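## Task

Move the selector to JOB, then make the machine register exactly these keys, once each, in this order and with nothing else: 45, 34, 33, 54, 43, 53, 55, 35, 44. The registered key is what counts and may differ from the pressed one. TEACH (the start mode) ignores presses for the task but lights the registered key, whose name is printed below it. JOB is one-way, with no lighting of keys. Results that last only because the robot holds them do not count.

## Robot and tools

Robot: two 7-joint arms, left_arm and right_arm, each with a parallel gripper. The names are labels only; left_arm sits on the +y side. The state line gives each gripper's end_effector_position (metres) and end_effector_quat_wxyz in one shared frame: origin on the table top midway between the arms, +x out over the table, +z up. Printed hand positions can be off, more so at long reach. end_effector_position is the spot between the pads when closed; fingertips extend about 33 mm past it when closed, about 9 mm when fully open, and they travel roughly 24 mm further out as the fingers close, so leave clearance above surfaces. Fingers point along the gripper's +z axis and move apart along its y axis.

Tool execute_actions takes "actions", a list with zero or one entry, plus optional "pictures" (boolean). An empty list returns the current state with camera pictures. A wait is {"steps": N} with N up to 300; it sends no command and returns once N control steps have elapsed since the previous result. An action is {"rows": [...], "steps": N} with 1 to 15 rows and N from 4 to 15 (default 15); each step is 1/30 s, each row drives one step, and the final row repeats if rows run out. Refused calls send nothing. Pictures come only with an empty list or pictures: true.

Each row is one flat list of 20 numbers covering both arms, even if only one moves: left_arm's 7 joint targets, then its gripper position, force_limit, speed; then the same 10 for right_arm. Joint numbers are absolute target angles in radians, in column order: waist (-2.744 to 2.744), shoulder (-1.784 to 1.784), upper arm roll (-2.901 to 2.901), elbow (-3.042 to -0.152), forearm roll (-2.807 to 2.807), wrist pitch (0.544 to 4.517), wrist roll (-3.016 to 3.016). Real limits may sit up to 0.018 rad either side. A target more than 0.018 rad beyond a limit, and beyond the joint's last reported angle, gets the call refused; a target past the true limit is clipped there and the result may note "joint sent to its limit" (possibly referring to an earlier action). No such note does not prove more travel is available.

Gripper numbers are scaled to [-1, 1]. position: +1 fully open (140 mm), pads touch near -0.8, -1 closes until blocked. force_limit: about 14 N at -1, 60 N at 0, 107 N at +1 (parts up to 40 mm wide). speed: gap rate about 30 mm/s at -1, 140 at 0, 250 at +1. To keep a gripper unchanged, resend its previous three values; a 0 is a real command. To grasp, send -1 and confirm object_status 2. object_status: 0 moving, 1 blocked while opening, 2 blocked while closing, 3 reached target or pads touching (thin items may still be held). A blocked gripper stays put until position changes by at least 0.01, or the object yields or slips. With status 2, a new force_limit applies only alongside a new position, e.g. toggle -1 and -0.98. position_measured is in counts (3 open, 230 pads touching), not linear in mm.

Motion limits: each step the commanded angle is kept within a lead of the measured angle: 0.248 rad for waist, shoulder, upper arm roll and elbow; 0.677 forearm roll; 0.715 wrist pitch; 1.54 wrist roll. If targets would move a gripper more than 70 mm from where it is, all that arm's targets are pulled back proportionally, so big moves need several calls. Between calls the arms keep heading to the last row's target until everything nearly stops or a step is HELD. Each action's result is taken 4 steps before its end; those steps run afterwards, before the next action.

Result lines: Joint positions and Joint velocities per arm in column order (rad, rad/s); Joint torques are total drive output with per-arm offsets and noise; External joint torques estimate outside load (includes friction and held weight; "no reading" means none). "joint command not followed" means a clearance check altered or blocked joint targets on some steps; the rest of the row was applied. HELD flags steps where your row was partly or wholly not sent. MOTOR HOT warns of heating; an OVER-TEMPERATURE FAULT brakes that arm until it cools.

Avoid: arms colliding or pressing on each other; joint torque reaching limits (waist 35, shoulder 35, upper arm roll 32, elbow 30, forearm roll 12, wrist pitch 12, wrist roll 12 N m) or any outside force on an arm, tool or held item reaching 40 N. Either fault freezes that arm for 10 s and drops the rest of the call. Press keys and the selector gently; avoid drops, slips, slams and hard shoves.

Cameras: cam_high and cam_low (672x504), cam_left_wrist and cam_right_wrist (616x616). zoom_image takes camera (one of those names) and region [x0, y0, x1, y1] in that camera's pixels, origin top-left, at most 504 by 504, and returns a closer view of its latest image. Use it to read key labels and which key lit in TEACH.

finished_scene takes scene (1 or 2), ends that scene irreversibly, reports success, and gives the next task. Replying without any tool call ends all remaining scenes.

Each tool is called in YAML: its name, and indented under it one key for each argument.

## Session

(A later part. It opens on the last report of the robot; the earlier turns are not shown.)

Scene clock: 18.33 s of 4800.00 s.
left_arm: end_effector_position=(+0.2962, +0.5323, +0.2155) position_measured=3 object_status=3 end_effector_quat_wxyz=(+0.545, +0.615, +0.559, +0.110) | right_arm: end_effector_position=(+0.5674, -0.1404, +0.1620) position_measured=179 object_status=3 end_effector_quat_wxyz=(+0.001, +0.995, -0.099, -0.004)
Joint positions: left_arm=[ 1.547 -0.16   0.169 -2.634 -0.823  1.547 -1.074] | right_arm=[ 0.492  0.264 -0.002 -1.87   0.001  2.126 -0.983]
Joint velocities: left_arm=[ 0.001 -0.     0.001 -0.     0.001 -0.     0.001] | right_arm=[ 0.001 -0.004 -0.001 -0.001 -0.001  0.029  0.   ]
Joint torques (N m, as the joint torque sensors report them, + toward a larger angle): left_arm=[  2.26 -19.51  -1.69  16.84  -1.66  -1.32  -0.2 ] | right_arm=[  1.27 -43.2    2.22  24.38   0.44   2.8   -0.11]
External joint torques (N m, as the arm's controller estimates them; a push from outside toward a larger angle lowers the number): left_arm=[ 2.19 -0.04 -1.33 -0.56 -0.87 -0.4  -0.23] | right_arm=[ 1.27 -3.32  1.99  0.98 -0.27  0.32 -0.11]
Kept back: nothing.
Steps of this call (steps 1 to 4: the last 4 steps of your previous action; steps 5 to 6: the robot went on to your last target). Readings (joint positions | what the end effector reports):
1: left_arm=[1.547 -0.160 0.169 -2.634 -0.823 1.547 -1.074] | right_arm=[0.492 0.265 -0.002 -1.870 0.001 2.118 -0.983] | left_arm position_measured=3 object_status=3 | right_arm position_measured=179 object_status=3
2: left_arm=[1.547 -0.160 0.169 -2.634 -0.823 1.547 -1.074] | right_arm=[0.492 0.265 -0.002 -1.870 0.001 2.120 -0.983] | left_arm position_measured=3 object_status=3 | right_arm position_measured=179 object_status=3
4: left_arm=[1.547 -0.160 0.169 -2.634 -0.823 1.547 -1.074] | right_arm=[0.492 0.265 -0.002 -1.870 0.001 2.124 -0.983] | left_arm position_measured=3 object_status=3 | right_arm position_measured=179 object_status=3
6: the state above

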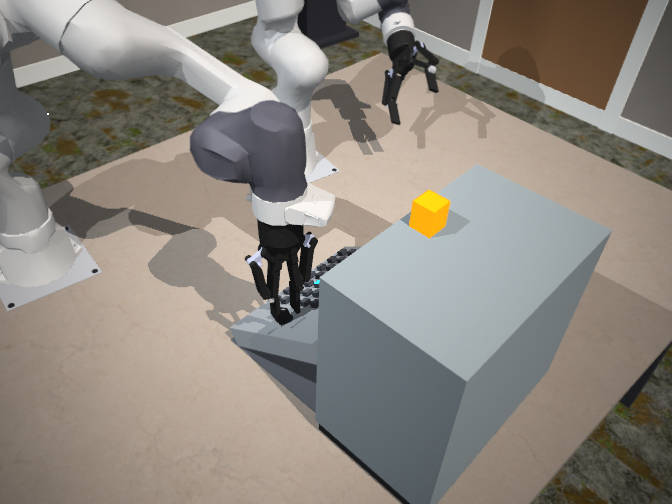

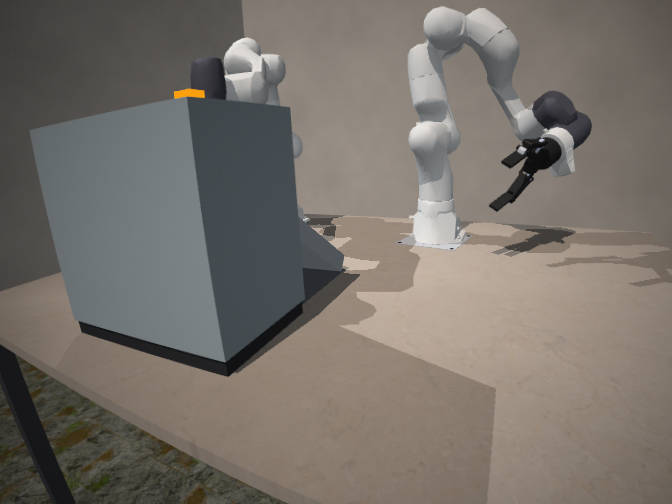

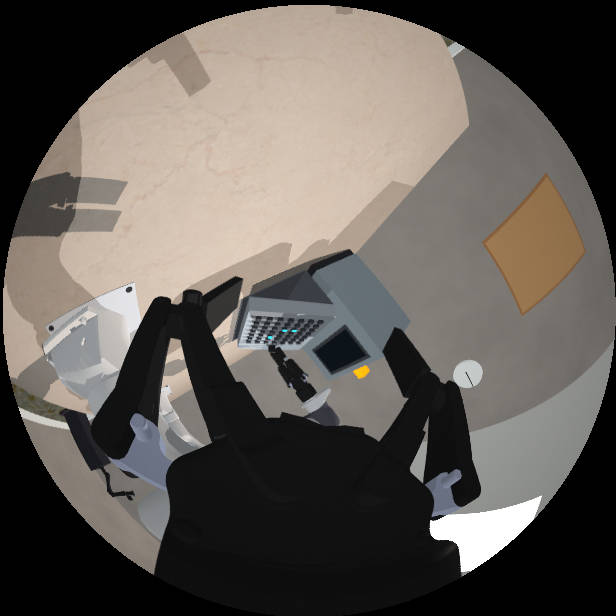

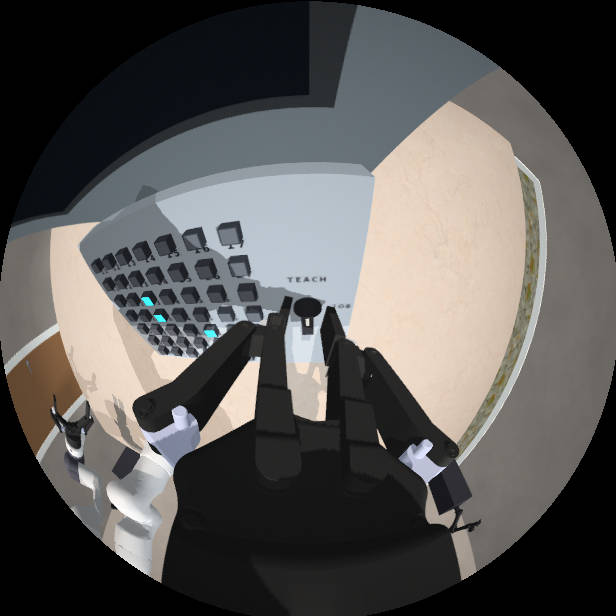

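Close.

execute_actions:
  actions:
    - {"rows":[[1.549,-0.162,0.167,-2.636,-0.826,1.544,-1.079,1,0,0,0.494,0.263,0,-1.87,0,2.133,-0.985,-1,-0.6,0]],"steps":15}

execute_actions:
  actions:
    - {"steps":10}
  pictures: true

Scene clock: 18.83 s of 4800.00 s.
left_arm: end_effector_position=(+0.2962, +0.5323, +0.2155) position_measured=3 object_status=3 end_effector_quat_wxyz=(+0.545, +0.615, +0.559, +0.110) | right_arm: end_effector_position=(+0.5690, -0.1435, +0.1625) position_measured=214 object_status=0 end_effector_quat_wxyz=(+0.003, +0.995, -0.099, -0.002)
Joint positions: left_arm=[ 1.547 -0.16   0.169 -2.634 -0.823  1.547 -1.074] | right_arm=[ 0.49   0.263 -0.004 -1.871 -0.002  2.128 -0.985]
Joint velocities: left_arm=[-0.002  0.001 -0.     0.001  0.001 -0.     0.001] | right_arm=[-0.    -0.001 -0.002  0.     0.001  0.    -0.004]
Joint torques (N m, as the joint torque sensors report them, + toward a larger angle): left_arm=[  2.02 -19.76  -1.19  16.74  -1.63  -1.37  -0.32] | right_arm=[  2.48 -41.63   3.47  24.71   1.31   3.4   -0.08]
External joint torques (N m, as the arm's controller estimates them; a push from outside toward a larger angle lowers the number): left_arm=[ 2.07 -0.34 -0.71 -0.62 -0.84 -0.43 -0.35] | right_arm=[ 2.57 -1.62  3.33  1.2   0.6   0.89 -0.08]
Steps of this call (steps 1 to 4: the robot went on to your last target; steps 5 to 15: the first 11 steps of this action). Readings (joint positions | what the end effector reports):
5: left_arm=[1.547 -0.160 0.169 -2.634 -0.823 1.547 -1.074] | right_arm=[0.492 0.264 -0.002 -1.870 0.001 2.129 -0.983] | left_arm position_measured=3 object_status=3 | right_arm position_measured=179 object_status=0
6: left_arm=[1.547 -0.160 0.169 -2.634 -0.823 1.547 -1.074] | right_arm=[0.492 0.264 -0.002 -1.870 0.001 2.130 -0.983] | left_arm position_measured=3 object_status=3 | right_arm position_measured=185 object_status=0
8: left_arm=[1.547 -0.160 0.169 -2.634 -0.823 1.547 -1.074] | right_arm=[0.491 0.264 -0.003 -1.871 -0.002 2.127 -0.983] | left_arm position_measured=3 object_status=3 | right_arm position_measured=200 object_status=0
12: left_arm=[1.547 -0.160 0.169 -2.634 -0.823 1.547 -1.074] | right_arm=[0.490 0.263 -0.004 -1.871 -0.002 2.128 -0.984] | left_arm position_measured=3 object_status=3 | right_arm position_measured=214 object_status=0
15: the state above

Scene clock: 19.17 s of 4800.00 s.
left_arm: end_effector_position=(+0.2962, +0.5323, +0.2155) position_measured=3 object_status=3 end_effector_quat_wxyz=(+0.545, +0.615, +0.559, +0.110) | right_arm: end_effector_position=(+0.5690, -0.1435, +0.1625) position_measured=214 object_status=2 end_effector_quat_wxyz=(+0.003, +0.995, -0.099, -0.002)
Joint positions: left_arm=[ 1.547 -0.16   0.169 -2.634 -0.823  1.547 -1.074] | right_arm=[ 0.49   0.263 -0.004 -1.871 -0.002  2.128 -0.985]
Joint velocities: left_arm=[-0.001  0.    -0.001  0.001  0.002 -0.001  0.   ] | right_arm=[-0.001  0.001  0.001 -0.     0.     0.002 -0.001]
Joint torques (N m, as the joint torque sensors report them, + toward a larger angle): left_arm=[  1.99 -19.23  -1.53  16.65  -1.66  -1.41  -0.24] | right_arm=[  2.53 -41.73   3.59  24.98   1.26   3.4    0.01]
External joint torques (N m, as the arm's controller estimates them; a push from outside toward a larger angle lowers the number): left_arm=[ 1.99  0.28 -1.1  -0.81 -0.87 -0.49 -0.27] | right_arm=[ 2.72 -1.88  3.53  1.53  0.56  0.9   0.01]
Kept back: nothing.
Steps of this call (steps 1 to 4: the last 4 steps of your previous action; steps 5 to 10: the robot went on to your last target). Readings (joint positions | what the end effector reports):
1: left_arm=[1.547 -0.160 0.169 -2.634 -0.823 1.547 -1.074] | right_arm=[0.490 0.263 -0.004 -1.871 -0.002 2.128 -0.985] | left_arm position_measured=3 object_status=3 | right_arm position_measured=214 object_status=0
2: left_arm=[1.547 -0.160 0.169 -2.634 -0.823 1.547 -1.074] | right_arm=[0.490 0.263 -0.004 -1.871 -0.002 2.128 -0.985] | left_arm position_measured=3 object_status=3 | right_arm position_measured=214 object_status=0
4: left_arm=[1.547 -0.160 0.169 -2.634 -0.823 1.547 -1.074] | right_arm=[0.490 0.263 -0.004 -1.871 -0.002 2.128 -0.985] | left_arm position_measured=3 object_status=3 | right_arm position_measured=214 object_status=2
8: left_arm=[1.547 -0.160 0.169 -2.634 -0.823 1.547 -1.074] | right_arm=[0.490 0.263 -0.004 -1.871 -0.002 2.128 -0.985] | left_arm position_measured=3 object_status=3 | right_arm position_measured=214 object_status=2
10: the state above

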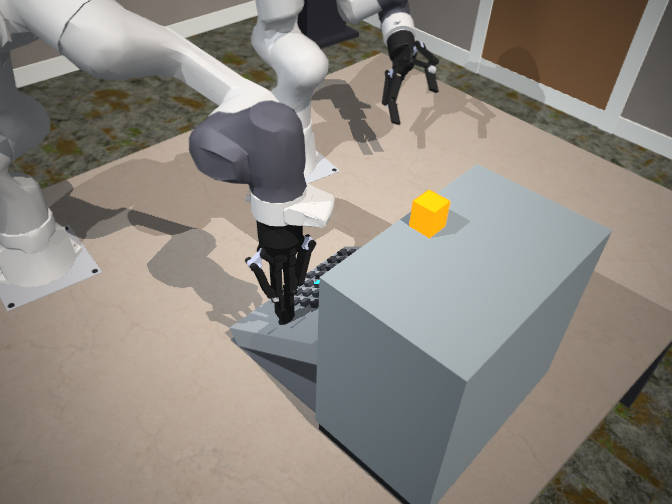

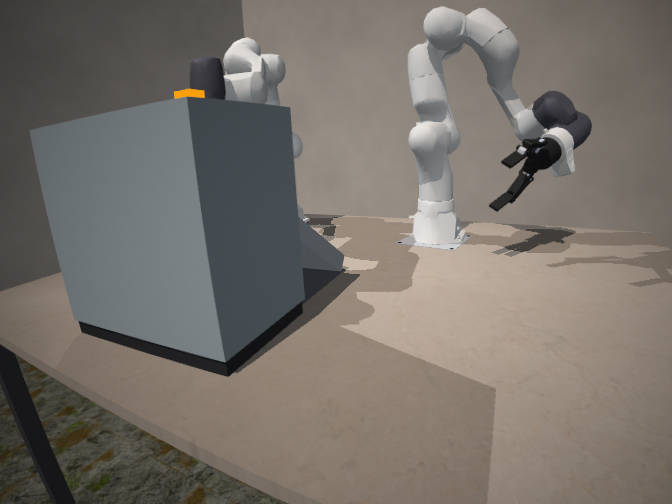

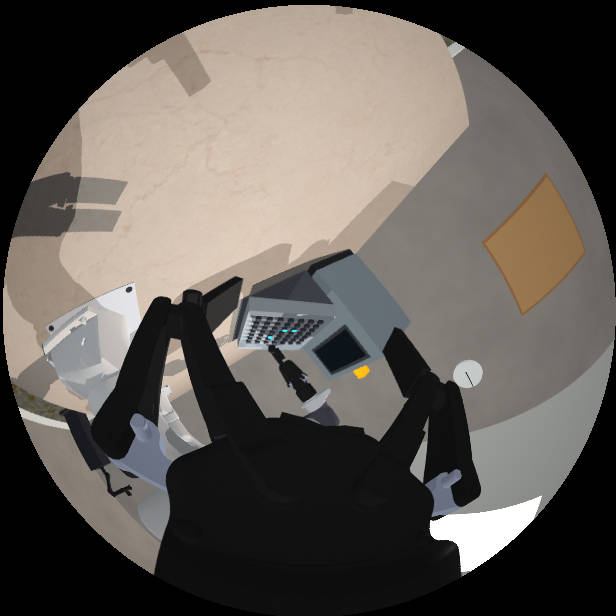

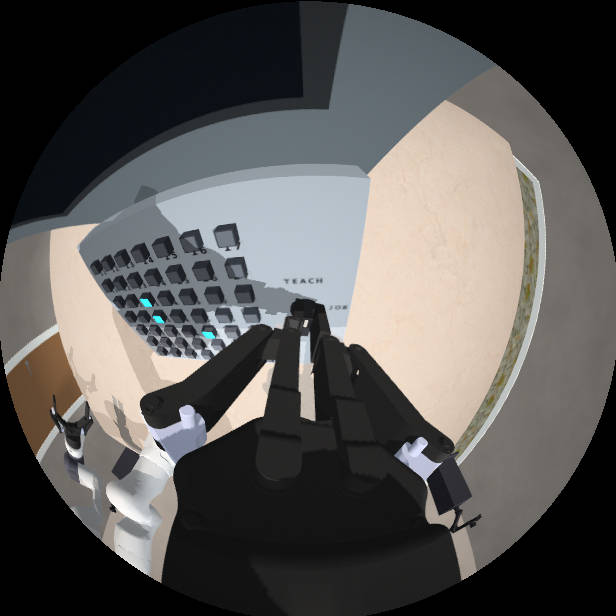

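execute_actions:
  actions:
    - {"rows":[[1.549,-0.162,0.167,-2.636,-0.826,1.544,-1.079,1,0,0,0.494,0.263,0,-1.87,0,2.133,-0.92,-1,-0.6,0],[1.549,-0.162,0.167,-2.636,-0.826,1.544,-1.079,1,0,0,0.494,0.263,0,-1.87,0,2.133,-0.86,-1,-0.6,0],[1.549,-0.162,0.167,-2.636,-0.826,1.544,-1.079,1,0,0,0.494,0.263,0,-1.87,0,2.133,-0.8,-1,-0.6,0],[1.549,-0.162,0.167,-2.636,-0.826,1.544,-1.079,1,0,0,0.494,0.263,0,-1.87,0,2.133,-0.74,-1,-0.6,0],[1.549,-0.162,0.167,-2.636,-0.826,1.544,-1.079,1,0,0,0.494,0.263,0,-1.87,0,2.133,-0.68,-1,-0.6,0],[1.549,-0.162,0.167,-2.636,-0.826,1.544,-1.079,1,0,0,0.494,0.263,0,-1.87,0,2.133,-0.62,-1,-0.6,0],[1.549,-0.162,0.167,-2.636,-0.826,1.544,-1.079,1,0,0,0.494,0.263,0,-1.87,0,2.133,-0.56,-1,-0.6,0],[1.549,-0.162,0.167,-2.636,-0.826,1.544,-1.079,1,0,0,0.494,0.263,0,-1.87,0,2.133,-0.5,-1,-0.6,0],[1.549,-0.162,0.167,-2.636,-0.826,1.544,-1.079,1,0,0,0.494,0.263,0,-1.87,0,2.133,-0.44,-1,-0.6,0],[1.549,-0.162,0.167,-2.636,-0.826,1.544,-1.079,1,0,0,0.494,0.263,0,-1.87,0,2.133,-0.38,-1,-0.6,0],[1.549,-0.162,0.167,-2.636,-0.826,1.544,-1.079,1,0,0,0.494,0.263,0,-1.87,0,2.133,-0.33,-1,-0.6,0]],"steps":15}

execute_actions:
  actions:
    - {"rows":[[1.549,-0.162,0.167,-2.636,-0.826,1.544,-1.079,1,0,0,0.494,0.263,0,-1.87,0,2.133,-0.33,-0.62,-0.6,0],[1.549,-0.162,0.167,-2.636,-0.826,1.544,-1.079,1,0,0,0.494,0.263,0,-1.87,0,2.133,-0.33,-0.62,-0.6,0],[1.549,-0.162,0.167,-2.636,-0.826,1.544,-1.079,1,0,0,0.494,0.263,0,-1.87,0,2.133,-0.27,-0.62,-0.6,0],[1.549,-0.162,0.167,-2.636,-0.826,1.544,-1.079,1,0,0,0.494,0.263,0,-1.87,0,2.133,-0.21,-0.62,-0.6,0],[1.549,-0.162,0.167,-2.636,-0.826,1.544,-1.079,1,0,0,0.494,0.263,0,-1.87,0,2.133,-0.15,-0.62,-0.6,0],[1.549,-0.162,0.167,-2.636,-0.826,1.544,-1.079,1,0,0,0.494,0.263,0,-1.87,0,2.133,-0.09,-0.62,-0.6,0],[1.549,-0.162,0.167,-2.636,-0.826,1.544,-1.079,1,0,0,0.494,0.263,0,-1.87,0,2.133,-0.03,-0.62,-0.6,0],[1.549,-0.162,0.167,-2.636,-0.826,1.544,-1.079,1,0,0,0.494,0.263,0,-1.87,0,2.133,0.03,-0.62,-0.6,0],[1.549,-0.162,0.167,-2.636,-0.826,1.544,-1.079,1,0,0,0.494,0.263,0,-1.87,0,2.133,0.09,-0.62,-0.6,0],[1.549,-0.162,0.167,-2.636,-0.826,1.544,-1.079,1,0,0,0.494,0.263,0,-1.87,0,2.133,0.15,-0.62,-0.6,0],[1.549,-0.162,0.167,-2.636,-0.826,1.544,-1.079,1,0,0,0.494,0.263,0,-1.87,0,2.133,0.2,-0.62,-0.6,0]],"steps":15}

execute_actions:
  actions:
    - {"steps":12}
  pictures: true

Scene clock: 20.30 s of 4800.00 s.
left_arm: end_effector_position=(+0.2962, +0.5323, +0.2155) position_measured=3 object_status=3 end_effector_quat_wxyz=(+0.545, +0.615, +0.559, +0.110) | right_arm: end_effector_position=(+0.5682, -0.1466, +0.1624) position_measured=214 object_status=2 end_effector_quat_wxyz=(+0.006, +0.971, -0.239, -0.003)
Joint positions: left_arm=[ 1.547 -0.16   0.169 -2.634 -0.823  1.547 -1.074] | right_arm=[ 0.488  0.262 -0.005 -1.871 -0.006  2.122 -0.701]
Joint velocities: left_arm=[ 0.001  0.001  0.001 -0.    -0.    -0.002 -0.   ] | right_arm=[-0.007 -0.006 -0.006 -0.005 -0.007 -0.031  1.173]
Joint torques (N m, as the joint torque sensors report them, + toward a larger angle): left_arm=[  2.05 -19.78  -1.48  17.07  -1.58  -1.36  -0.32] | right_arm=[  3.43 -40.16   4.7   26.12   2.27   4.97   0.93]
External joint torques (N m, as the arm's controller estimates them; a push from outside toward a larger angle lowers the number): left_arm=[ 1.98 -0.32 -1.11 -0.3  -0.79 -0.43 -0.34] | right_arm=[ 3.26 -0.71  4.34  2.84  1.56  2.49  0.95]
Steps of this call (steps 1 to 15: the robot went on to your last target; steps 16 to 23: nothing new was sent; steps 24 to 34: the first 11 steps of this action). Readings (joint positions | what the end effector reports):
24: left_arm=[1.547 -0.160 0.169 -2.634 -0.823 1.547 -1.074] | right_arm=[0.490 0.263 -0.004 -1.871 -0.002 2.128 -0.980] | left_arm position_measured=3 object_status=3 | right_arm position_measured=214 object_status=2
25: left_arm=[1.547 -0.160 0.169 -2.634 -0.823 1.547 -1.074] | right_arm=[0.490 0.263 -0.004 -1.871 -0.003 2.128 -0.970] | left_arm position_measured=3 object_status=3 | right_arm position_measured=214 object_status=2
27: left_arm=[1.547 -0.160 0.169 -2.634 -0.823 1.547 -1.074] | right_arm=[0.490 0.263 -0.004 -1.871 -0.003 2.127 -0.934] | left_arm position_measured=3 object_status=3 | right_arm position_measured=214 object_status=2
31: left_arm=[1.547 -0.160 0.169 -2.634 -0.823 1.547 -1.074] | right_arm=[0.489 0.263 -0.004 -1.871 -0.005 2.125 -0.817] | left_arm position_measured=3 object_status=3 | right_arm position_measured=214 object_status=2
34: the state above

Scene clock: 20.80 s of 4800.00 s.
left_arm: end_effector_position=(+0.2962, +0.5323, +0.2155) position_measured=3 object_status=3 end_effector_quat_wxyz=(+0.545, +0.615, +0.559, +0.110) | right_arm: end_effector_position=(+0.5652, -0.1509, +0.1608) position_measured=208 object_status=0 end_effector_quat_wxyz=(+0.012, +0.881, -0.473, -0.004)
Joint positions: left_arm=[ 1.547 -0.16   0.169 -2.634 -0.823  1.547 -1.074] | right_arm=[ 0.486  0.261 -0.007 -1.874 -0.008  2.112 -0.201]
Joint velocities: left_arm=[-0.     0.001  0.     0.    -0.    -0.001  0.   ] | right_arm=[-0.002 -0.    -0.004 -0.01  -0.002 -0.034  1.294]
Joint torques (N m, as the joint torque sensors report them, + toward a larger angle): left_arm=[  2.   -19.55  -1.54  16.96  -1.61  -1.4   -0.29] | right_arm=[  5.15 -40.19   6.48  27.28   2.51   6.75   0.72]
External joint torques (N m, as the arm's controller estimates them; a push from outside toward a larger angle lowers the number): left_arm=[ 2.07 -0.09 -1.04 -0.39 -0.81 -0.46 -0.32] | right_arm=[ 5.   -0.3   6.17  3.73  1.84  4.22  0.73]
Steps of this call (steps 1 to 4: the last 4 steps of your previous action; steps 5 to 15: the first 11 steps of this action). Readings (joint positions | what the end effector reports):
5: left_arm=[1.547 -0.160 0.169 -2.634 -0.823 1.547 -1.074] | right_arm=[0.487 0.261 -0.006 -1.872 -0.006 2.118 -0.551] | left_arm position_measured=3 object_status=3 | right_arm position_measured=214 object_status=0
6: left_arm=[1.547 -0.160 0.169 -2.634 -0.823 1.547 -1.074] | right_arm=[0.487 0.261 -0.006 -1.872 -0.006 2.119 -0.529] | left_arm position_measured=3 object_status=3 | right_arm position_measured=214 object_status=0
8: left_arm=[1.547 -0.160 0.169 -2.634 -0.823 1.547 -1.074] | right_arm=[0.487 0.261 -0.006 -1.872 -0.007 2.118 -0.475] | left_arm position_measured=3 object_status=3 | right_arm position_measured=208 object_status=0
12: left_arm=[1.547 -0.160 0.169 -2.634 -0.823 1.547 -1.074] | right_arm=[0.487 0.261 -0.007 -1.873 -0.007 2.115 -0.331] | left_arm position_measured=3 object_status=3 | right_arm position_measured=208 object_status=0
15: the state above

Scene clock: 21.20 s of 4800.00 s.
left_arm: end_effector_position=(+0.2962, +0.5323, +0.2155) position_measured=3 object_status=3 end_effector_quat_wxyz=(+0.545, +0.615, +0.559, +0.110) | right_arm: end_effector_position=(+0.5620, -0.1524, +0.1591) position_measured=208 object_status=3 end_effector_quat_wxyz=(+0.016, +0.804, -0.595, -0.005)
Joint positions: left_arm=[ 1.547 -0.16   0.169 -2.634 -0.823  1.547 -1.074] | right_arm=[ 0.486  0.261 -0.007 -1.876 -0.008  2.104  0.086]
Joint velocities: left_arm=[-0.001 -0.001  0.001  0.    -0.     0.001  0.   ] | right_arm=[ 0.001  0.     0.    -0.002 -0.001 -0.01   0.354]
Joint torques (N m, as the joint torque sensors report them, + toward a larger angle): left_arm=[  1.9  -19.47  -1.22  16.41  -1.65  -1.33  -0.26] | right_arm=[  4.94 -40.14   5.79  28.36   2.5    7.28   0.35]
External joint torques (N m, as the arm's controller estimates them; a push from outside toward a larger angle lowers the number): left_arm=[ 1.86  0.07 -0.85 -1.02 -0.86 -0.41 -0.29] | right_arm=[ 4.86 -0.41  5.54  5.01  1.84  4.87  0.36]
Kept back: nothing.
Steps of this call (steps 1 to 4: the last 4 steps of your previous action; steps 5 to 12: the robot went on to your last target). Readings (joint positions | what the end effector reports):
1: left_arm=[1.547 -0.160 0.169 -2.634 -0.823 1.547 -1.074] | right_arm=[0.486 0.261 -0.007 -1.874 -0.008 2.111 -0.160] | left_arm position_measured=3 object_status=3 | right_arm position_measured=208 object_status=0
2: left_arm=[1.547 -0.160 0.169 -2.634 -0.823 1.547 -1.074] | right_arm=[0.486 0.261 -0.007 -1.875 -0.008 2.110 -0.124] | left_arm position_measured=3 object_status=3 | right_arm position_measured=208 object_status=0
4: left_arm=[1.547 -0.160 0.169 -2.634 -0.823 1.547 -1.074] | right_arm=[0.486 0.261 -0.007 -1.875 -0.008 2.108 -0.062] | left_arm position_measured=3 object_status=3 | right_arm position_measured=208 object_status=3
8: left_arm=[1.547 -0.160 0.169 -2.634 -0.823 1.547 -1.074] | right_arm=[0.486 0.261 -0.007 -1.876 -0.008 2.106 0.028] | left_arm position_measured=3 object_status=3 | right_arm position_measured=208 object_status=3
12: the state above

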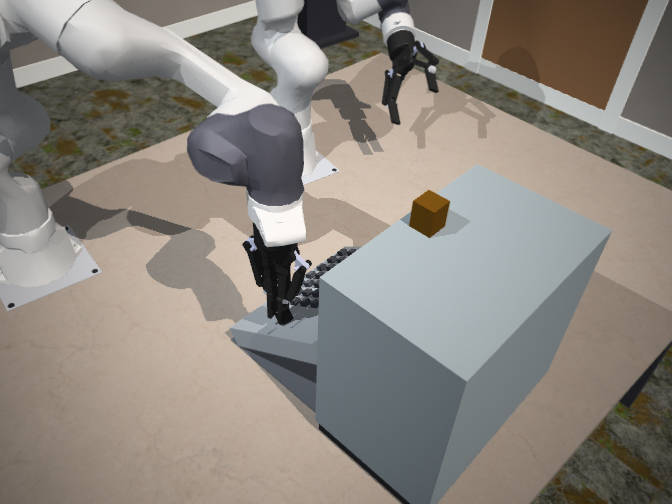

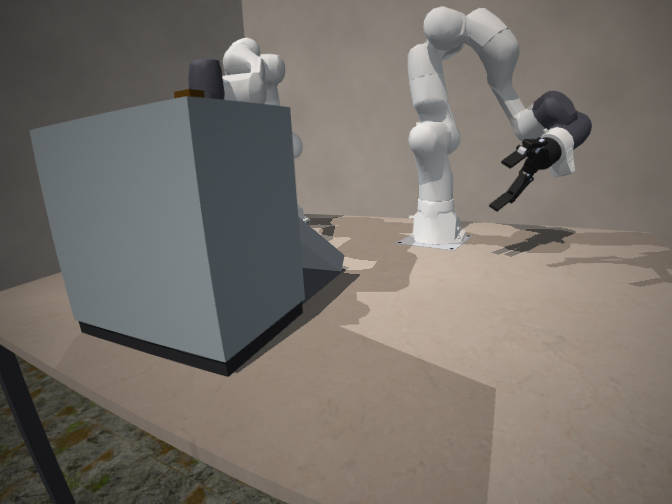

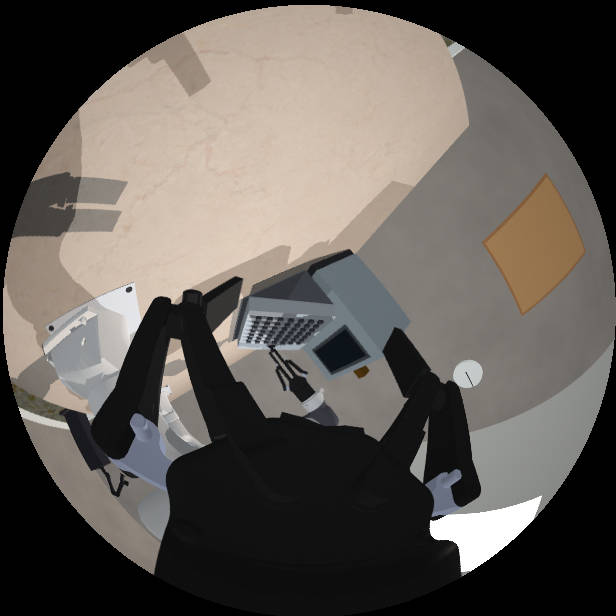

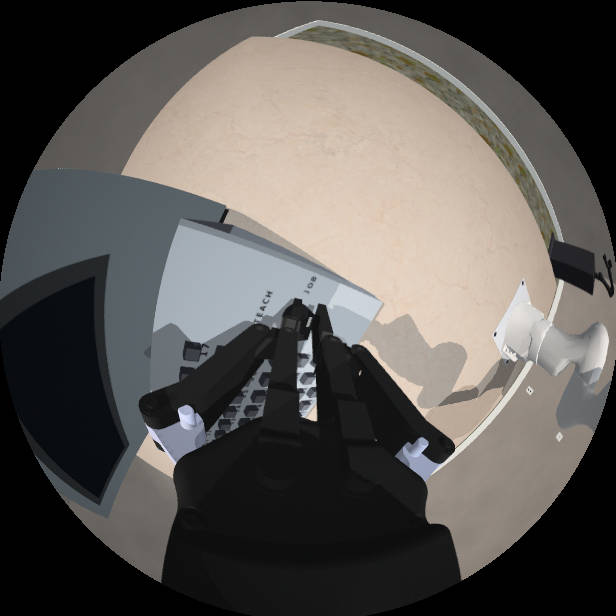

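execute_actions:
  actions:
    - {"rows":[[1.549,-0.162,0.167,-2.636,-0.826,1.544,-1.079,1,0,0,0.494,0.263,0,-1.87,0,2.133,0.1,-0.4,0,0],[1.549,-0.162,0.167,-2.636,-0.826,1.544,-1.079,1,0,0,0.494,0.263,0,-1.87,0,2.133,0.1,-0.4,0,0],[1.549,-0.162,0.167,-2.636,-0.826,1.544,-1.079,1,0,0,0.494,0.263,0,-1.87,0,2.133,0.1,-0.4,0,0],[1.549,-0.162,0.167,-2.636,-0.826,1.544,-1.079,1,0,0,0.494,0.263,0,-1.87,0,2.133,0.1,-0.4,0,0],[1.549,-0.162,0.167,-2.636,-0.826,1.544,-1.079,1,0,0,0.494,0.2,0,-1.81,0,2.01,0.1,-0.4,0,0]],"steps":15}

execute_actions:
  actions:
    - {"rows":[[1.549,-0.162,0.167,-2.636,-0.826,1.544,-1.079,1,0,0,0.62,0.368,0,-1.593,0,1.961,-0.957,-1,0,1]],"steps":15}

execute_actions:
  actions:
    - {"rows":[[1.549,-0.162,0.167,-2.636,-0.826,1.544,-1.079,1,0,0,0.62,0.378,0,-1.603,0,1.981,-0.957,-1,0,1],[1.549,-0.162,0.167,-2.636,-0.826,1.544,-1.079,1,0,0,0.62,0.378,0,-1.603,0,1.981,-0.957,-1,0,1],[1.549,-0.162,0.167,-2.636,-0.826,1.544,-1.079,1,0,0,0.62,0.378,0,-1.603,0,1.981,-0.957,-1,0,1],[1.549,-0.162,0.167,-2.636,-0.826,1.544,-1.079,1,0,0,0.62,0.378,0,-1.603,0,1.981,-0.957,-1,0,1],[1.549,-0.162,0.167,-2.636,-0.826,1.544,-1.079,1,0,0,0.62,0.378,0,-1.603,0,1.981,-0.957,-1,0,1],[1.549,-0.162,0.167,-2.636,-0.826,1.544,-1.079,1,0,0,0.62,0.393,0,-1.618,0,2.011,-0.957,-1,0,1]],"steps":15}

Scene clock: 22.03 s of 4800.00 s.
left_arm: end_effector_position=(+0.2962, +0.5323, +0.2155) position_measured=3 object_status=3 end_effector_quat_wxyz=(+0.545, +0.615, +0.559, +0.110) | right_arm: end_effector_position=(+0.5752, -0.1380, +0.2252) position_measured=179 object_status=0 end_effector_quat_wxyz=(-0.014, +0.795, -0.606, +0.010)
Joint positions: left_arm=[ 1.547 -0.16   0.169 -2.634 -0.823  1.547 -1.074] | right_arm=[ 0.492  0.195 -0.002 -1.809 -0.003  2.04   0.125]
Joint velocities: left_arm=[ 0.    -0.002 -0.001 -0.001  0.001 -0.     0.   ] | right_arm=[ 0.001 -0.101  0.001  0.076  0.004 -0.141 -0.063]
Joint torques (N m, as the joint torque sensors report them, + toward a larger angle): left_arm=[  2.29 -19.61  -1.22  17.2   -1.66  -1.36  -0.27] | right_arm=[  0.95 -31.16   2.27  20.87   1.57   1.54  -0.46]
External joint torques (N m, as the arm's controller estimates them; a push from outside toward a larger angle lowers the number): left_arm=[ 2.3  -0.06 -0.77 -0.24 -0.86 -0.43 -0.29] | right_arm=[ 0.95 -1.48  2.12  1.91  0.92 -0.32 -0.46]
Steps of this call (steps 1 to 14: the robot went on to your last target; steps 15 to 25: the first 11 steps of this action). Readings (joint positions | what the end effector reports):
15: left_arm=[1.547 -0.160 0.169 -2.634 -0.823 1.547 -1.074] | right_arm=[0.487 0.262 -0.007 -1.877 -0.007 2.104 0.164] | left_arm position_measured=3 object_status=3 | right_arm position_measured=208 object_status=0
16: left_arm=[1.547 -0.160 0.169 -2.634 -0.823 1.547 -1.074] | right_arm=[0.487 0.263 -0.006 -1.876 -0.006 2.107 0.158] | left_arm position_measured=3 object_status=3 | right_arm position_measured=201 object_status=0
18: left_arm=[1.547 -0.160 0.169 -2.634 -0.823 1.547 -1.074] | right_arm=[0.490 0.263 -0.004 -1.874 -0.005 2.115 0.148] | left_arm position_measured=3 object_status=3 | right_arm position_measured=186 object_status=0
22: left_arm=[1.547 -0.160 0.169 -2.634 -0.823 1.547 -1.074] | right_arm=[0.492 0.219 -0.002 -1.827 -0.004 2.058 0.133] | left_arm position_measured=3 object_status=3 | right_arm position_measured=179 object_status=0
25: the state above

Scene clock: 22.53 s of 4800.00 s.
left_arm: end_effector_position=(+0.2962, +0.5323, +0.2155) position_measured=3 object_status=3 end_effector_quat_wxyz=(+0.545, +0.615, +0.559, +0.110) | right_arm: end_effector_position=(+0.5713, -0.0384, +0.2068) position_measured=233 object_status=0 end_effector_quat_wxyz=(-0.001, +0.976, -0.216, +0.001)
Joint positions: left_arm=[ 1.547 -0.16   0.169 -2.634 -0.823  1.547 -1.074] | right_arm=[ 0.626  0.369  0.006 -1.6   -0.002  1.971 -0.603]
Joint velocities: left_arm=[ 0.001  0.     0.001 -0.     0.001  0.001  0.001] | right_arm=[-0.011 -0.    -0.023  0.056  0.001 -0.05  -1.151]
Joint torques (N m, as the joint torque sensors report them, + toward a larger angle): left_arm=[  2.45 -19.36  -1.77  16.7   -1.64  -1.39  -0.21] | right_arm=[ -2.38 -46.32  -1.49  26.19   1.35   2.38  -0.47]
External joint torques (N m, as the arm's controller estimates them; a push from outside toward a larger angle lowers the number): left_arm=[ 2.43  0.1  -1.36 -0.7  -0.85 -0.47 -0.24] | right_arm=[-0.62 -1.11 -0.61  1.4   0.66 -0.21 -0.48]
Steps of this call (steps 1 to 4: the last 4 steps of your previous action; steps 5 to 15: the first 11 steps of this action). Readings (joint positions | what the end effector reports):
5: left_arm=[1.547 -0.160 0.169 -2.634 -0.823 1.547 -1.074] | right_arm=[0.506 0.222 -0.010 -1.768 -0.003 2.012 0.047] | left_arm position_measured=3 object_status=3 | right_arm position_measured=179 object_status=0
6: left_arm=[1.547 -0.160 0.169 -2.634 -0.823 1.547 -1.074] | right_arm=[0.526 0.256 -0.014 -1.720 -0.003 2.007 -0.032] | left_arm position_measured=3 object_status=3 | right_arm position_measured=190 object_status=0
8: left_arm=[1.547 -0.160 0.169 -2.634 -0.823 1.547 -1.074] | right_arm=[0.569 0.314 -0.011 -1.652 -0.003 1.995 -0.202] | left_arm position_measured=3 object_status=3 | right_arm position_measured=217 object_status=0
12: left_arm=[1.547 -0.160 0.169 -2.634 -0.823 1.547 -1.074] | right_arm=[0.621 0.364 0.005 -1.608 -0.002 1.978 -0.468] | left_arm position_measured=3 object_status=3 | right_arm position_measured=233 object_status=0
15: the state above

Scene clock: 23.03 s of 4800.00 s.
left_arm: end_effector_position=(+0.2962, +0.5323, +0.2155) position_measured=3 object_status=3 end_effector_quat_wxyz=(+0.545, +0.615, +0.559, +0.110) | right_arm: end_effector_position=(+0.5732, -0.0436, +0.1857) position_measured=233 object_status=3 end_effector_quat_wxyz=(+0.004, +0.997, -0.081, -0.004)
Joint positions: left_arm=[ 1.547 -0.16   0.169 -2.634 -0.823  1.547 -1.074] | right_arm=[ 0.622  0.393  0.002 -1.616 -0.002  1.998 -0.884]
Joint velocities: left_arm=[-0.     0.001 -0.001 -0.002 -0.     0.    -0.   ] | right_arm=[ 0.001  0.046  0.001 -0.033  0.001  0.057 -0.222]
Joint torques (N m, as the joint torque sensors report them, + toward a larger angle): left_arm=[  2.71 -19.65  -1.59  17.13  -1.72  -1.35  -0.25] | right_arm=[ -1.09 -47.35  -0.07  25.94   1.35   3.2   -0.44]
External joint torques (N m, as the arm's controller estimates them; a push from outside toward a larger angle lowers the number): left_arm=[ 2.74 -0.16 -1.13 -0.25 -0.93 -0.41 -0.28] | right_arm=[-1.19  0.42 -0.55 -0.04  0.56  0.45 -0.44]
Steps of this call (steps 1 to 4: the last 4 steps of your previous action; steps 5 to 15: the first 11 steps of this action). Readings (joint positions | what the end effector reports):
5: left_arm=[1.547 -0.160 0.169 -2.634 -0.823 1.547 -1.074] | right_arm=[0.622 0.369 0.002 -1.596 -0.002 1.969 -0.750] | left_arm position_measured=3 object_status=3 | right_arm position_measured=233 object_status=3
6: left_arm=[1.547 -0.160 0.169 -2.634 -0.823 1.547 -1.074] | right_arm=[0.622 0.370 0.002 -1.597 -0.002 1.971 -0.771] | left_arm position_measured=3 object_status=3 | right_arm position_measured=233 object_status=3
8: left_arm=[1.547 -0.160 0.169 -2.634 -0.823 1.547 -1.074] | right_arm=[0.622 0.374 0.002 -1.599 -0.002 1.974 -0.807] | left_arm position_measured=3 object_status=3 | right_arm position_measured=233 object_status=3
12: left_arm=[1.547 -0.160 0.169 -2.634 -0.823 1.547 -1.074] | right_arm=[0.622 0.384 0.002 -1.610 -0.002 1.990 -0.858] | left_arm position_measured=3 object_status=3 | right_arm position_measured=233 object_status=3
15: the state above

Position good (.573,-.044). Press 45.

execute_actions:
  actions:
    - {"rows":[[1.549,-0.162,0.167,-2.636,-0.826,1.544,-1.079,1,0,0,0.62,0.393,0,-1.618,0,2.011,-0.957,-1,0,1],[1.549,-0.162,0.167,-2.636,-0.826,1.544,-1.079,1,0,0,0.62,0.393,0,-1.618,0,2.011,-0.957,-1,0,1],[1.549,-0.162,0.167,-2.636,-0.826,1.544,-1.079,1,0,0,0.62,0.393,0,-1.618,0,2.011,-0.957,-1,0,1],[1.549,-0.162,0.167,-2.636,-0.826,1.544,-1.079,1,0,0,0.62,0.398,0,-1.623,0,2.021,-0.957,-1,0,1],[1.549,-0.162,0.167,-2.636,-0.826,1.544,-1.079,1,0,0,0.62,0.403,0,-1.628,0,2.031,-0.957,-1,0,1],[1.549,-0.162,0.167,-2.636,-0.826,1.544,-1.079,1,0,0,0.62,0.408,0,-1.633,0,2.041,-0.957,-1,0,1],[1.549,-0.162,0.167,-2.636,-0.826,1.544,-1.079,1,0,0,0.62,0.413,0,-1.638,0,2.051,-0.957,-1,0,1],[1.549,-0.162,0.167,-2.636,-0.826,1.544,-1.079,1,0,0,0.62,0.418,0,-1.643,0,2.061,-0.957,-1,0,1]],"steps":15}

execute_actions:
  actions:
    - {"steps":6}

Scene clock: 23.67 s of 4800.00 s.
left_arm: end_effector_position=(+0.2962, +0.5323, +0.2155) position_measured=3 object_status=3 end_effector_quat_wxyz=(+0.545, +0.615, +0.559, +0.110) | right_arm: end_effector_position=(+0.5743, -0.0428, +0.1644) position_measured=233 object_status=3 end_effector_quat_wxyz=(+0.003, +0.999, -0.052, -0.004)
Joint positions: left_arm=[ 1.547 -0.16   0.169 -2.634 -0.823  1.547 -1.074] | right_arm=[ 0.622  0.415  0.002 -1.639 -0.002  2.042 -0.943]
Joint velocities: left_arm=[ 0.001 -0.     0.001  0.001 -0.    -0.    -0.001] | right_arm=[ 0.001  0.031  0.001 -0.023  0.017  0.057 -0.026]
Joint torques (N m, as the joint torque sensors report them, + toward a larger angle): left_arm=[  2.1  -19.59  -1.49  17.04  -1.54  -1.37  -0.27] | right_arm=[ -1.29 -46.54   0.34  22.96   0.92   3.91  -0.38]
External joint torques (N m, as the arm's controller estimates them; a push from outside toward a larger angle lowers the number): left_arm=[ 2.03 -0.11 -1.13 -0.36 -0.76 -0.44 -0.29] | right_arm=[-1.39  7.1  -0.27 -5.57  0.42 -0.03 -0.36]
Steps of this call (steps 1 to 4: the last 4 steps of your previous action; steps 5 to 8: the robot went on to your last target; steps 9 to 19: the first 11 steps of this action). Readings (joint positions | what the end effector reports):
9: left_arm=[1.547 -0.160 0.169 -2.634 -0.823 1.547 -1.074] | right_arm=[0.622 0.394 0.002 -1.617 -0.002 2.007 -0.926] | left_arm position_measured=3 object_status=3 | right_arm position_measured=233 object_status=3
10: left_arm=[1.547 -0.160 0.169 -2.634 -0.823 1.547 -1.074] | right_arm=[0.622 0.394 0.002 -1.617 -0.002 2.007 -0.929] | left_arm position_measured=3 object_status=3 | right_arm position_measured=233 object_status=3
12: left_arm=[1.547 -0.160 0.169 -2.634 -0.823 1.547 -1.074] | right_arm=[0.622 0.394 0.002 -1.618 -0.002 2.010 -0.933] | left_arm position_measured=3 object_status=3 | right_arm position_measured=233 object_status=3
16: left_arm=[1.547 -0.160 0.169 -2.634 -0.823 1.547 -1.074] | right_arm=[0.622 0.403 0.002 -1.630 -0.002 2.030 -0.940] | left_arm position_measured=3 object_status=3 | right_arm position_measured=233 object_status=3
19: the state above

Scene clock: 23.87 s of 4800.00 s.
left_arm: end_effector_position=(+0.2962, +0.5323, +0.2155) position_measured=3 object_status=3 end_effector_quat_wxyz=(+0.545, +0.615, +0.559, +0.110) | right_arm: end_effector_position=(+0.5755, -0.0420, +0.1657) position_measured=233 object_status=3 end_effector_quat_wxyz=(+0.002, +0.999, -0.050, -0.002)
Joint positions: left_arm=[ 1.547 -0.16   0.169 -2.634 -0.823  1.547 -1.074] | right_arm=[ 0.622  0.412  0.002 -1.64  -0.002  2.047 -0.947]
Joint velocities: left_arm=[-0.001 -0.001  0.    -0.001 -0.    -0.001  0.001] | right_arm=[-0.001 -0.001  0.    -0.002 -0.     0.004 -0.013]
Joint torques (N m, as the joint torque sensors report them, + toward a larger angle): left_arm=[  2.25 -19.72  -1.53  17.33  -1.69  -1.37  -0.21] | right_arm=[ -1.1  -42.92   0.17  23.19   1.15   4.67  -0.38]
External joint torques (N m, as the arm's controller estimates them; a push from outside toward a larger angle lowers the number): left_arm=[ 2.31 -0.25 -1.04 -0.04 -0.9  -0.44 -0.24] | right_arm=[-1.06  1.85 -0.2  -0.71  0.41  2.17 -0.38]
Kept back: nothing.
Steps of this call (steps 1 to 4: the last 4 steps of your previous action; steps 5 to 6: the robot went on to your last target). Readings (joint positions | what the end effector reports):
1: left_arm=[1.547 -0.160 0.169 -2.634 -0.823 1.547 -1.074] | right_arm=[0.622 0.413 0.002 -1.639 -0.002 2.043 -0.944] | left_arm position_measured=3 object_status=3 | right_arm position_measured=233 object_status=3
2: left_arm=[1.547 -0.160 0.169 -2.634 -0.823 1.547 -1.074] | right_arm=[0.622 0.413 0.002 -1.639 -0.002 2.045 -0.945] | left_arm position_measured=3 object_status=3 | right_arm position_measured=233 object_status=3
4: left_arm=[1.547 -0.160 0.169 -2.634 -0.823 1.547 -1.074] | right_arm=[0.622 0.413 0.002 -1.640 -0.002 2.047 -0.946] | left_arm position_measured=3 object_status=3 | right_arm position_measured=233 object_status=3
6: the state above

execute_actions:
  actions:
    - {"rows":[[1.549,-0.162,0.167,-2.636,-0.826,1.544,-1.079,1,0,0,0.62,0.368,0,-1.593,0,1.961,-0.957,-1,0,1],[1.549,-0.162,0.167,-2.636,-0.826,1.544,-1.079,1,0,0,0.62,0.368,0,-1.593,0,1.961,-0.957,-1,0,1],[1.549,-0.162,0.167,-2.636,-0.826,1.544,-1.079,1,0,0,0.62,0.368,0,-1.593,0,1.961,-0.957,-1,0,1],[1.549,-0.162,0.167,-2.636,-0.826,1.544,-1.079,1,0,0,0.62,0.368,0,-1.593,0,1.961,-0.957,-1,0,1],[1.549,-0.162,0.167,-2.636,-0.826,1.544,-1.079,1,0,0,0.62,0.368,0,-1.593,0,1.961,-0.957,-1,0,1],[1.549,-0.162,0.167,-2.636,-0.826,1.544,-1.079,1,0,0,0.636,0.482,0,-1.353,0,1.835,-0.941,-1,0,1]],"steps":15}

execute_actions:
  actions:
    - {"rows":[[1.549,-0.162,0.167,-2.636,-0.826,1.544,-1.079,1,0,0,0.636,0.482,0,-1.353,0,1.835,-0.941,-1,0,1],[1.549,-0.162,0.167,-2.636,-0.826,1.544,-1.079,1,0,0,0.636,0.482,0,-1.353,0,1.835,-0.941,-1,0,1],[1.549,-0.162,0.167,-2.636,-0.826,1.544,-1.079,1,0,0,0.636,0.497,0,-1.368,0,1.865,-0.941,-1,0,1],[1.549,-0.162,0.167,-2.636,-0.826,1.544,-1.079,1,0,0,0.636,0.497,0,-1.368,0,1.865,-0.941,-1,0,1],[1.549,-0.162,0.167,-2.636,-0.826,1.544,-1.079,1,0,0,0.636,0.512,0,-1.383,0,1.895,-0.941,-1,0,1]],"steps":15}

execute_actions:
  actions:
    - {"rows":[[1.549,-0.162,0.167,-2.636,-0.826,1.544,-1.079,1,0,0,0.636,0.517,0,-1.388,0,1.905,-0.941,-1,0,1],[1.549,-0.162,0.167,-2.636,-0.826,1.544,-1.079,1,0,0,0.636,0.522,0,-1.393,0,1.915,-0.941,-1,0,1],[1.549,-0.162,0.167,-2.636,-0.826,1.544,-1.079,1,0,0,0.636,0.527,0,-1.398,0,1.925,-0.941,-1,0,1],[1.549,-0.162,0.167,-2.636,-0.826,1.544,-1.079,1,0,0,0.636,0.532,0,-1.403,0,1.935,-0.941,-1,0,1],[1.549,-0.162,0.167,-2.636,-0.826,1.544,-1.079,1,0,0,0.636,0.537,0,-1.408,0,1.945,-0.941,-1,0,1]],"steps":15}

execute_actions:
  actions:
    - {"steps":6}

Scene clock: 24.83 s of 4800.00 s.
left_arm: end_effector_position=(+0.2962, +0.5323, +0.2155) position_measured=3 object_status=3 end_effector_quat_wxyz=(+0.545, +0.615, +0.559, +0.110) | right_arm: end_effector_position=(+0.6094, -0.0139, +0.2420) position_measured=233 object_status=3 end_effector_quat_wxyz=(-0.012, +0.999, -0.044, +0.020)
Joint positions: left_arm=[ 1.547 -0.16   0.169 -2.634 -0.823  1.547 -1.074] | right_arm=[ 0.633  0.466  0.001 -1.373 -0.002  1.886 -0.949]
Joint velocities: left_arm=[-0.002  0.     0.     0.    -0.001  0.001 -0.001] | right_arm=[ 0.029  0.141  0.001  0.274 -0.    -0.282  0.007]
Joint torques (N m, as the joint torque sensors report them, + toward a larger angle): left_arm=[  2.02 -19.78  -1.66  16.87  -1.59  -1.41  -0.31] | right_arm=[ -0.35 -45.22   1.04  23.5    1.23   1.88   0.3 ]
External joint torques (N m, as the arm's controller estimates them; a push from outside toward a larger angle lowers the number): left_arm=[ 2.08 -0.21 -1.18 -0.6  -0.79 -0.47 -0.34] | right_arm=[ 0.77 -0.77  1.45  1.39  0.51 -0.34  0.3 ]
Steps of this call (steps 1 to 15: the robot went on to your last target; steps 16 to 18: nothing new was sent; steps 19 to 29: the first 11 steps of this action). Readings (joint positions | what the end effector reports):
19: left_arm=[1.547 -0.160 0.169 -2.634 -0.823 1.547 -1.074] | right_arm=[0.622 0.410 0.002 -1.633 -0.002 2.032 -0.950] | left_arm position_measured=3 object_status=3 | right_arm position_measured=233 object_status=3
20: left_arm=[1.547 -0.160 0.169 -2.634 -0.823 1.547 -1.074] | right_arm=[0.622 0.403 0.002 -1.624 -0.002 2.019 -0.950] | left_arm position_measured=3 object_status=3 | right_arm position_measured=233 object_status=3
22: left_arm=[1.547 -0.160 0.169 -2.634 -0.823 1.547 -1.074] | right_arm=[0.622 0.383 0.002 -1.607 -0.002 2.001 -0.950] | left_arm position_measured=3 object_status=3 | right_arm position_measured=233 object_status=3
26: left_arm=[1.547 -0.160 0.169 -2.634 -0.823 1.547 -1.074] | right_arm=[0.628 0.442 0.001 -1.430 -0.002 1.922 -0.949] | left_arm position_measured=3 object_status=3 | right_arm position_measured=233 object_status=3
29: the state above

Scene clock: 25.33 s of 4800.00 s.
left_arm: end_effector_position=(+0.2962, +0.5323, +0.2155) position_measured=3 object_status=3 end_effector_quat_wxyz=(+0.545, +0.615, +0.559, +0.110) | right_arm: end_effector_position=(+0.6005, -0.0183, +0.2025) position_measured=233 object_status=3 end_effector_quat_wxyz=(+0.005, +0.999, -0.044, -0.006)
Joint positions: left_arm=[ 1.547 -0.16   0.169 -2.634 -0.823  1.547 -1.074] | right_arm=[ 0.634  0.515  0.001 -1.383 -0.002  1.883 -0.947]
Joint velocities: left_arm=[-0.001  0.    -0.    -0.001 -0.001 -0.001 -0.002] | right_arm=[ 0.     0.033  0.    -0.026 -0.001  0.05   0.001]
Joint torques (N m, as the joint torque sensors report them, + toward a larger angle): left_arm=[  2.3  -19.65  -1.13  16.62  -1.66  -1.39  -0.32] | right_arm=[  0.88 -53.89   1.03  25.72   1.22   3.13   0.3 ]
External joint torques (N m, as the arm's controller estimates them; a push from outside toward a larger angle lowers the number): left_arm=[ 2.32 -0.23 -0.68 -0.72 -0.87 -0.45 -0.35] | right_arm=[ 0.92 -1.61  0.56 -0.9   0.39  0.37  0.3 ]
Steps of this call (steps 1 to 4: the last 4 steps of your previous action; steps 5 to 15: the first 11 steps of this action). Readings (joint positions | what the end effector reports):
5: left_arm=[1.547 -0.160 0.169 -2.634 -0.823 1.547 -1.074] | right_arm=[0.634 0.479 0.001 -1.357 -0.002 1.855 -0.948] | left_arm position_measured=3 object_status=3 | right_arm position_measured=233 object_status=3
6: left_arm=[1.547 -0.160 0.169 -2.634 -0.823 1.547 -1.074] | right_arm=[0.634 0.480 0.001 -1.357 -0.002 1.852 -0.948] | left_arm position_measured=3 object_status=3 | right_arm position_measured=233 object_status=3
8: left_arm=[1.547 -0.160 0.169 -2.634 -0.823 1.547 -1.074] | right_arm=[0.634 0.484 0.001 -1.359 -0.002 1.856 -0.947] | left_arm position_measured=3 object_status=3 | right_arm position_measured=233 object_status=3
12: left_arm=[1.547 -0.160 0.169 -2.634 -0.823 1.547 -1.074] | right_arm=[0.634 0.506 0.001 -1.377 -0.002 1.876 -0.947] | left_arm position_measured=3 object_status=3 | right_arm position_measured=233 object_status=3
15: the state above

Scene clock: 25.83 s of 4800.00 s.
left_arm: end_effector_position=(+0.2962, +0.5323, +0.2155) position_measured=3 object_status=3 end_effector_quat_wxyz=(+0.545, +0.615, +0.559, +0.110) | right_arm: end_effector_position=(+0.6049, -0.0151, +0.1858) position_measured=233 object_status=3 end_effector_quat_wxyz=(+0.001, +0.999, -0.044, -0.001)
Joint positions: left_arm=[ 1.547 -0.16   0.169 -2.634 -0.823  1.547 -1.074] | right_arm=[ 0.635  0.53   0.001 -1.404 -0.001  1.93  -0.946]
Joint velocities: left_arm=[ 0.     0.    -0.001  0.     0.001  0.001  0.001] | right_arm=[ 0.     0.004 -0.001 -0.017  0.001  0.026  0.001]
Joint torques (N m, as the joint torque sensors report them, + toward a larger angle): left_arm=[  2.14 -19.15  -1.38  16.51  -1.64  -1.34  -0.23] | right_arm=[  0.45 -45.92   0.95  22.66   1.2    4.25   0.25]
External joint torques (N m, as the arm's controller estimates them; a push from outside toward a larger angle lowers the number): left_arm=[ 2.17  0.32 -0.93 -0.87 -0.85 -0.41 -0.26] | right_arm=[ 0.65  1.82  0.62 -1.43  0.44  1.47  0.25]
Steps of this call (steps 1 to 4: the last 4 steps of your previous action; steps 5 to 15: the first 11 steps of this action). Readings (joint positions | what the end effector reports):
5: left_arm=[1.547 -0.160 0.169 -2.634 -0.823 1.547 -1.074] | right_arm=[0.634 0.514 0.001 -1.384 -0.002 1.891 -0.947] | left_arm position_measured=3 object_status=3 | right_arm position_measured=233 object_status=3
6: left_arm=[1.547 -0.160 0.169 -2.634 -0.823 1.547 -1.074] | right_arm=[0.634 0.514 0.001 -1.385 -0.002 1.895 -0.947] | left_arm position_measured=3 object_status=3 | right_arm position_measured=233 object_status=3
8: left_arm=[1.547 -0.160 0.169 -2.634 -0.823 1.547 -1.074] | right_arm=[0.634 0.518 0.001 -1.390 -0.002 1.906 -0.947] | left_arm position_measured=3 object_status=3 | right_arm position_measured=233 object_status=3
12: left_arm=[1.547 -0.160 0.169 -2.634 -0.823 1.547 -1.074] | right_arm=[0.635 0.532 0.001 -1.403 -0.002 1.925 -0.947] | left_arm position_measured=3 object_status=3 | right_arm position_measured=233 object_status=3
15: the state above

Scene clock: 26.03 s of 4800.00 s.
left_arm: end_effector_position=(+0.2962, +0.5323, +0.2155) position_measured=3 object_status=3 end_effector_quat_wxyz=(+0.545, +0.615, +0.559, +0.110) | right_arm: end_effector_position=(+0.6049, -0.0151, +0.1858) position_measured=233 object_status=3 end_effector_quat_wxyz=(+0.001, +0.999, -0.044, -0.001)
Joint positions: left_arm=[ 1.547 -0.16   0.169 -2.634 -0.823  1.547 -1.074] | right_arm=[ 0.635  0.53   0.001 -1.404 -0.001  1.931 -0.946]
Joint velocities: left_arm=[ 0.001  0.001  0.001 -0.     0.     0.    -0.001] | right_arm=[-0.001 -0.001  0.001 -0.002 -0.001  0.001  0.002]
Joint torques (N m, as the joint torque sensors report them, + toward a larger angle): left_arm=[  1.74 -19.43  -1.09  16.27  -1.64  -1.37  -0.26] | right_arm=[  0.64 -45.79   1.03  22.17   1.19   4.73   0.18]
External joint torques (N m, as the arm's controller estimates them; a push from outside toward a larger angle lowers the number): left_arm=[ 1.71  0.07 -0.69 -1.14 -0.84 -0.44 -0.29] | right_arm=[ 0.64  2.81  0.54 -2.25  0.41  2.2   0.18]
Kept back: nothing.
Steps of this call (steps 1 to 4: the last 4 steps of your previous action; steps 5 to 6: the robot went on to your last target). Readings (joint positions | what the end effector reports):
1: left_arm=[1.547 -0.160 0.169 -2.634 -0.823 1.547 -1.074] | right_arm=[0.635 0.530 0.001 -1.404 -0.001 1.931 -0.946] | left_arm position_measured=3 object_status=3 | right_arm position_measured=233 object_status=3
2: left_arm=[1.547 -0.160 0.169 -2.634 -0.823 1.547 -1.074] | right_arm=[0.635 0.530 0.001 -1.404 -0.001 1.931 -0.946] | left_arm position_measured=3 object_status=3 | right_arm position_measured=233 object_status=3
4: left_arm=[1.547 -0.160 0.169 -2.634 -0.823 1.547 -1.074] | right_arm=[0.635 0.530 0.001 -1.404 -0.001 1.931 -0.946] | left_arm position_measured=3 object_status=3 | right_arm position_measured=233 object_status=3
6: the state above


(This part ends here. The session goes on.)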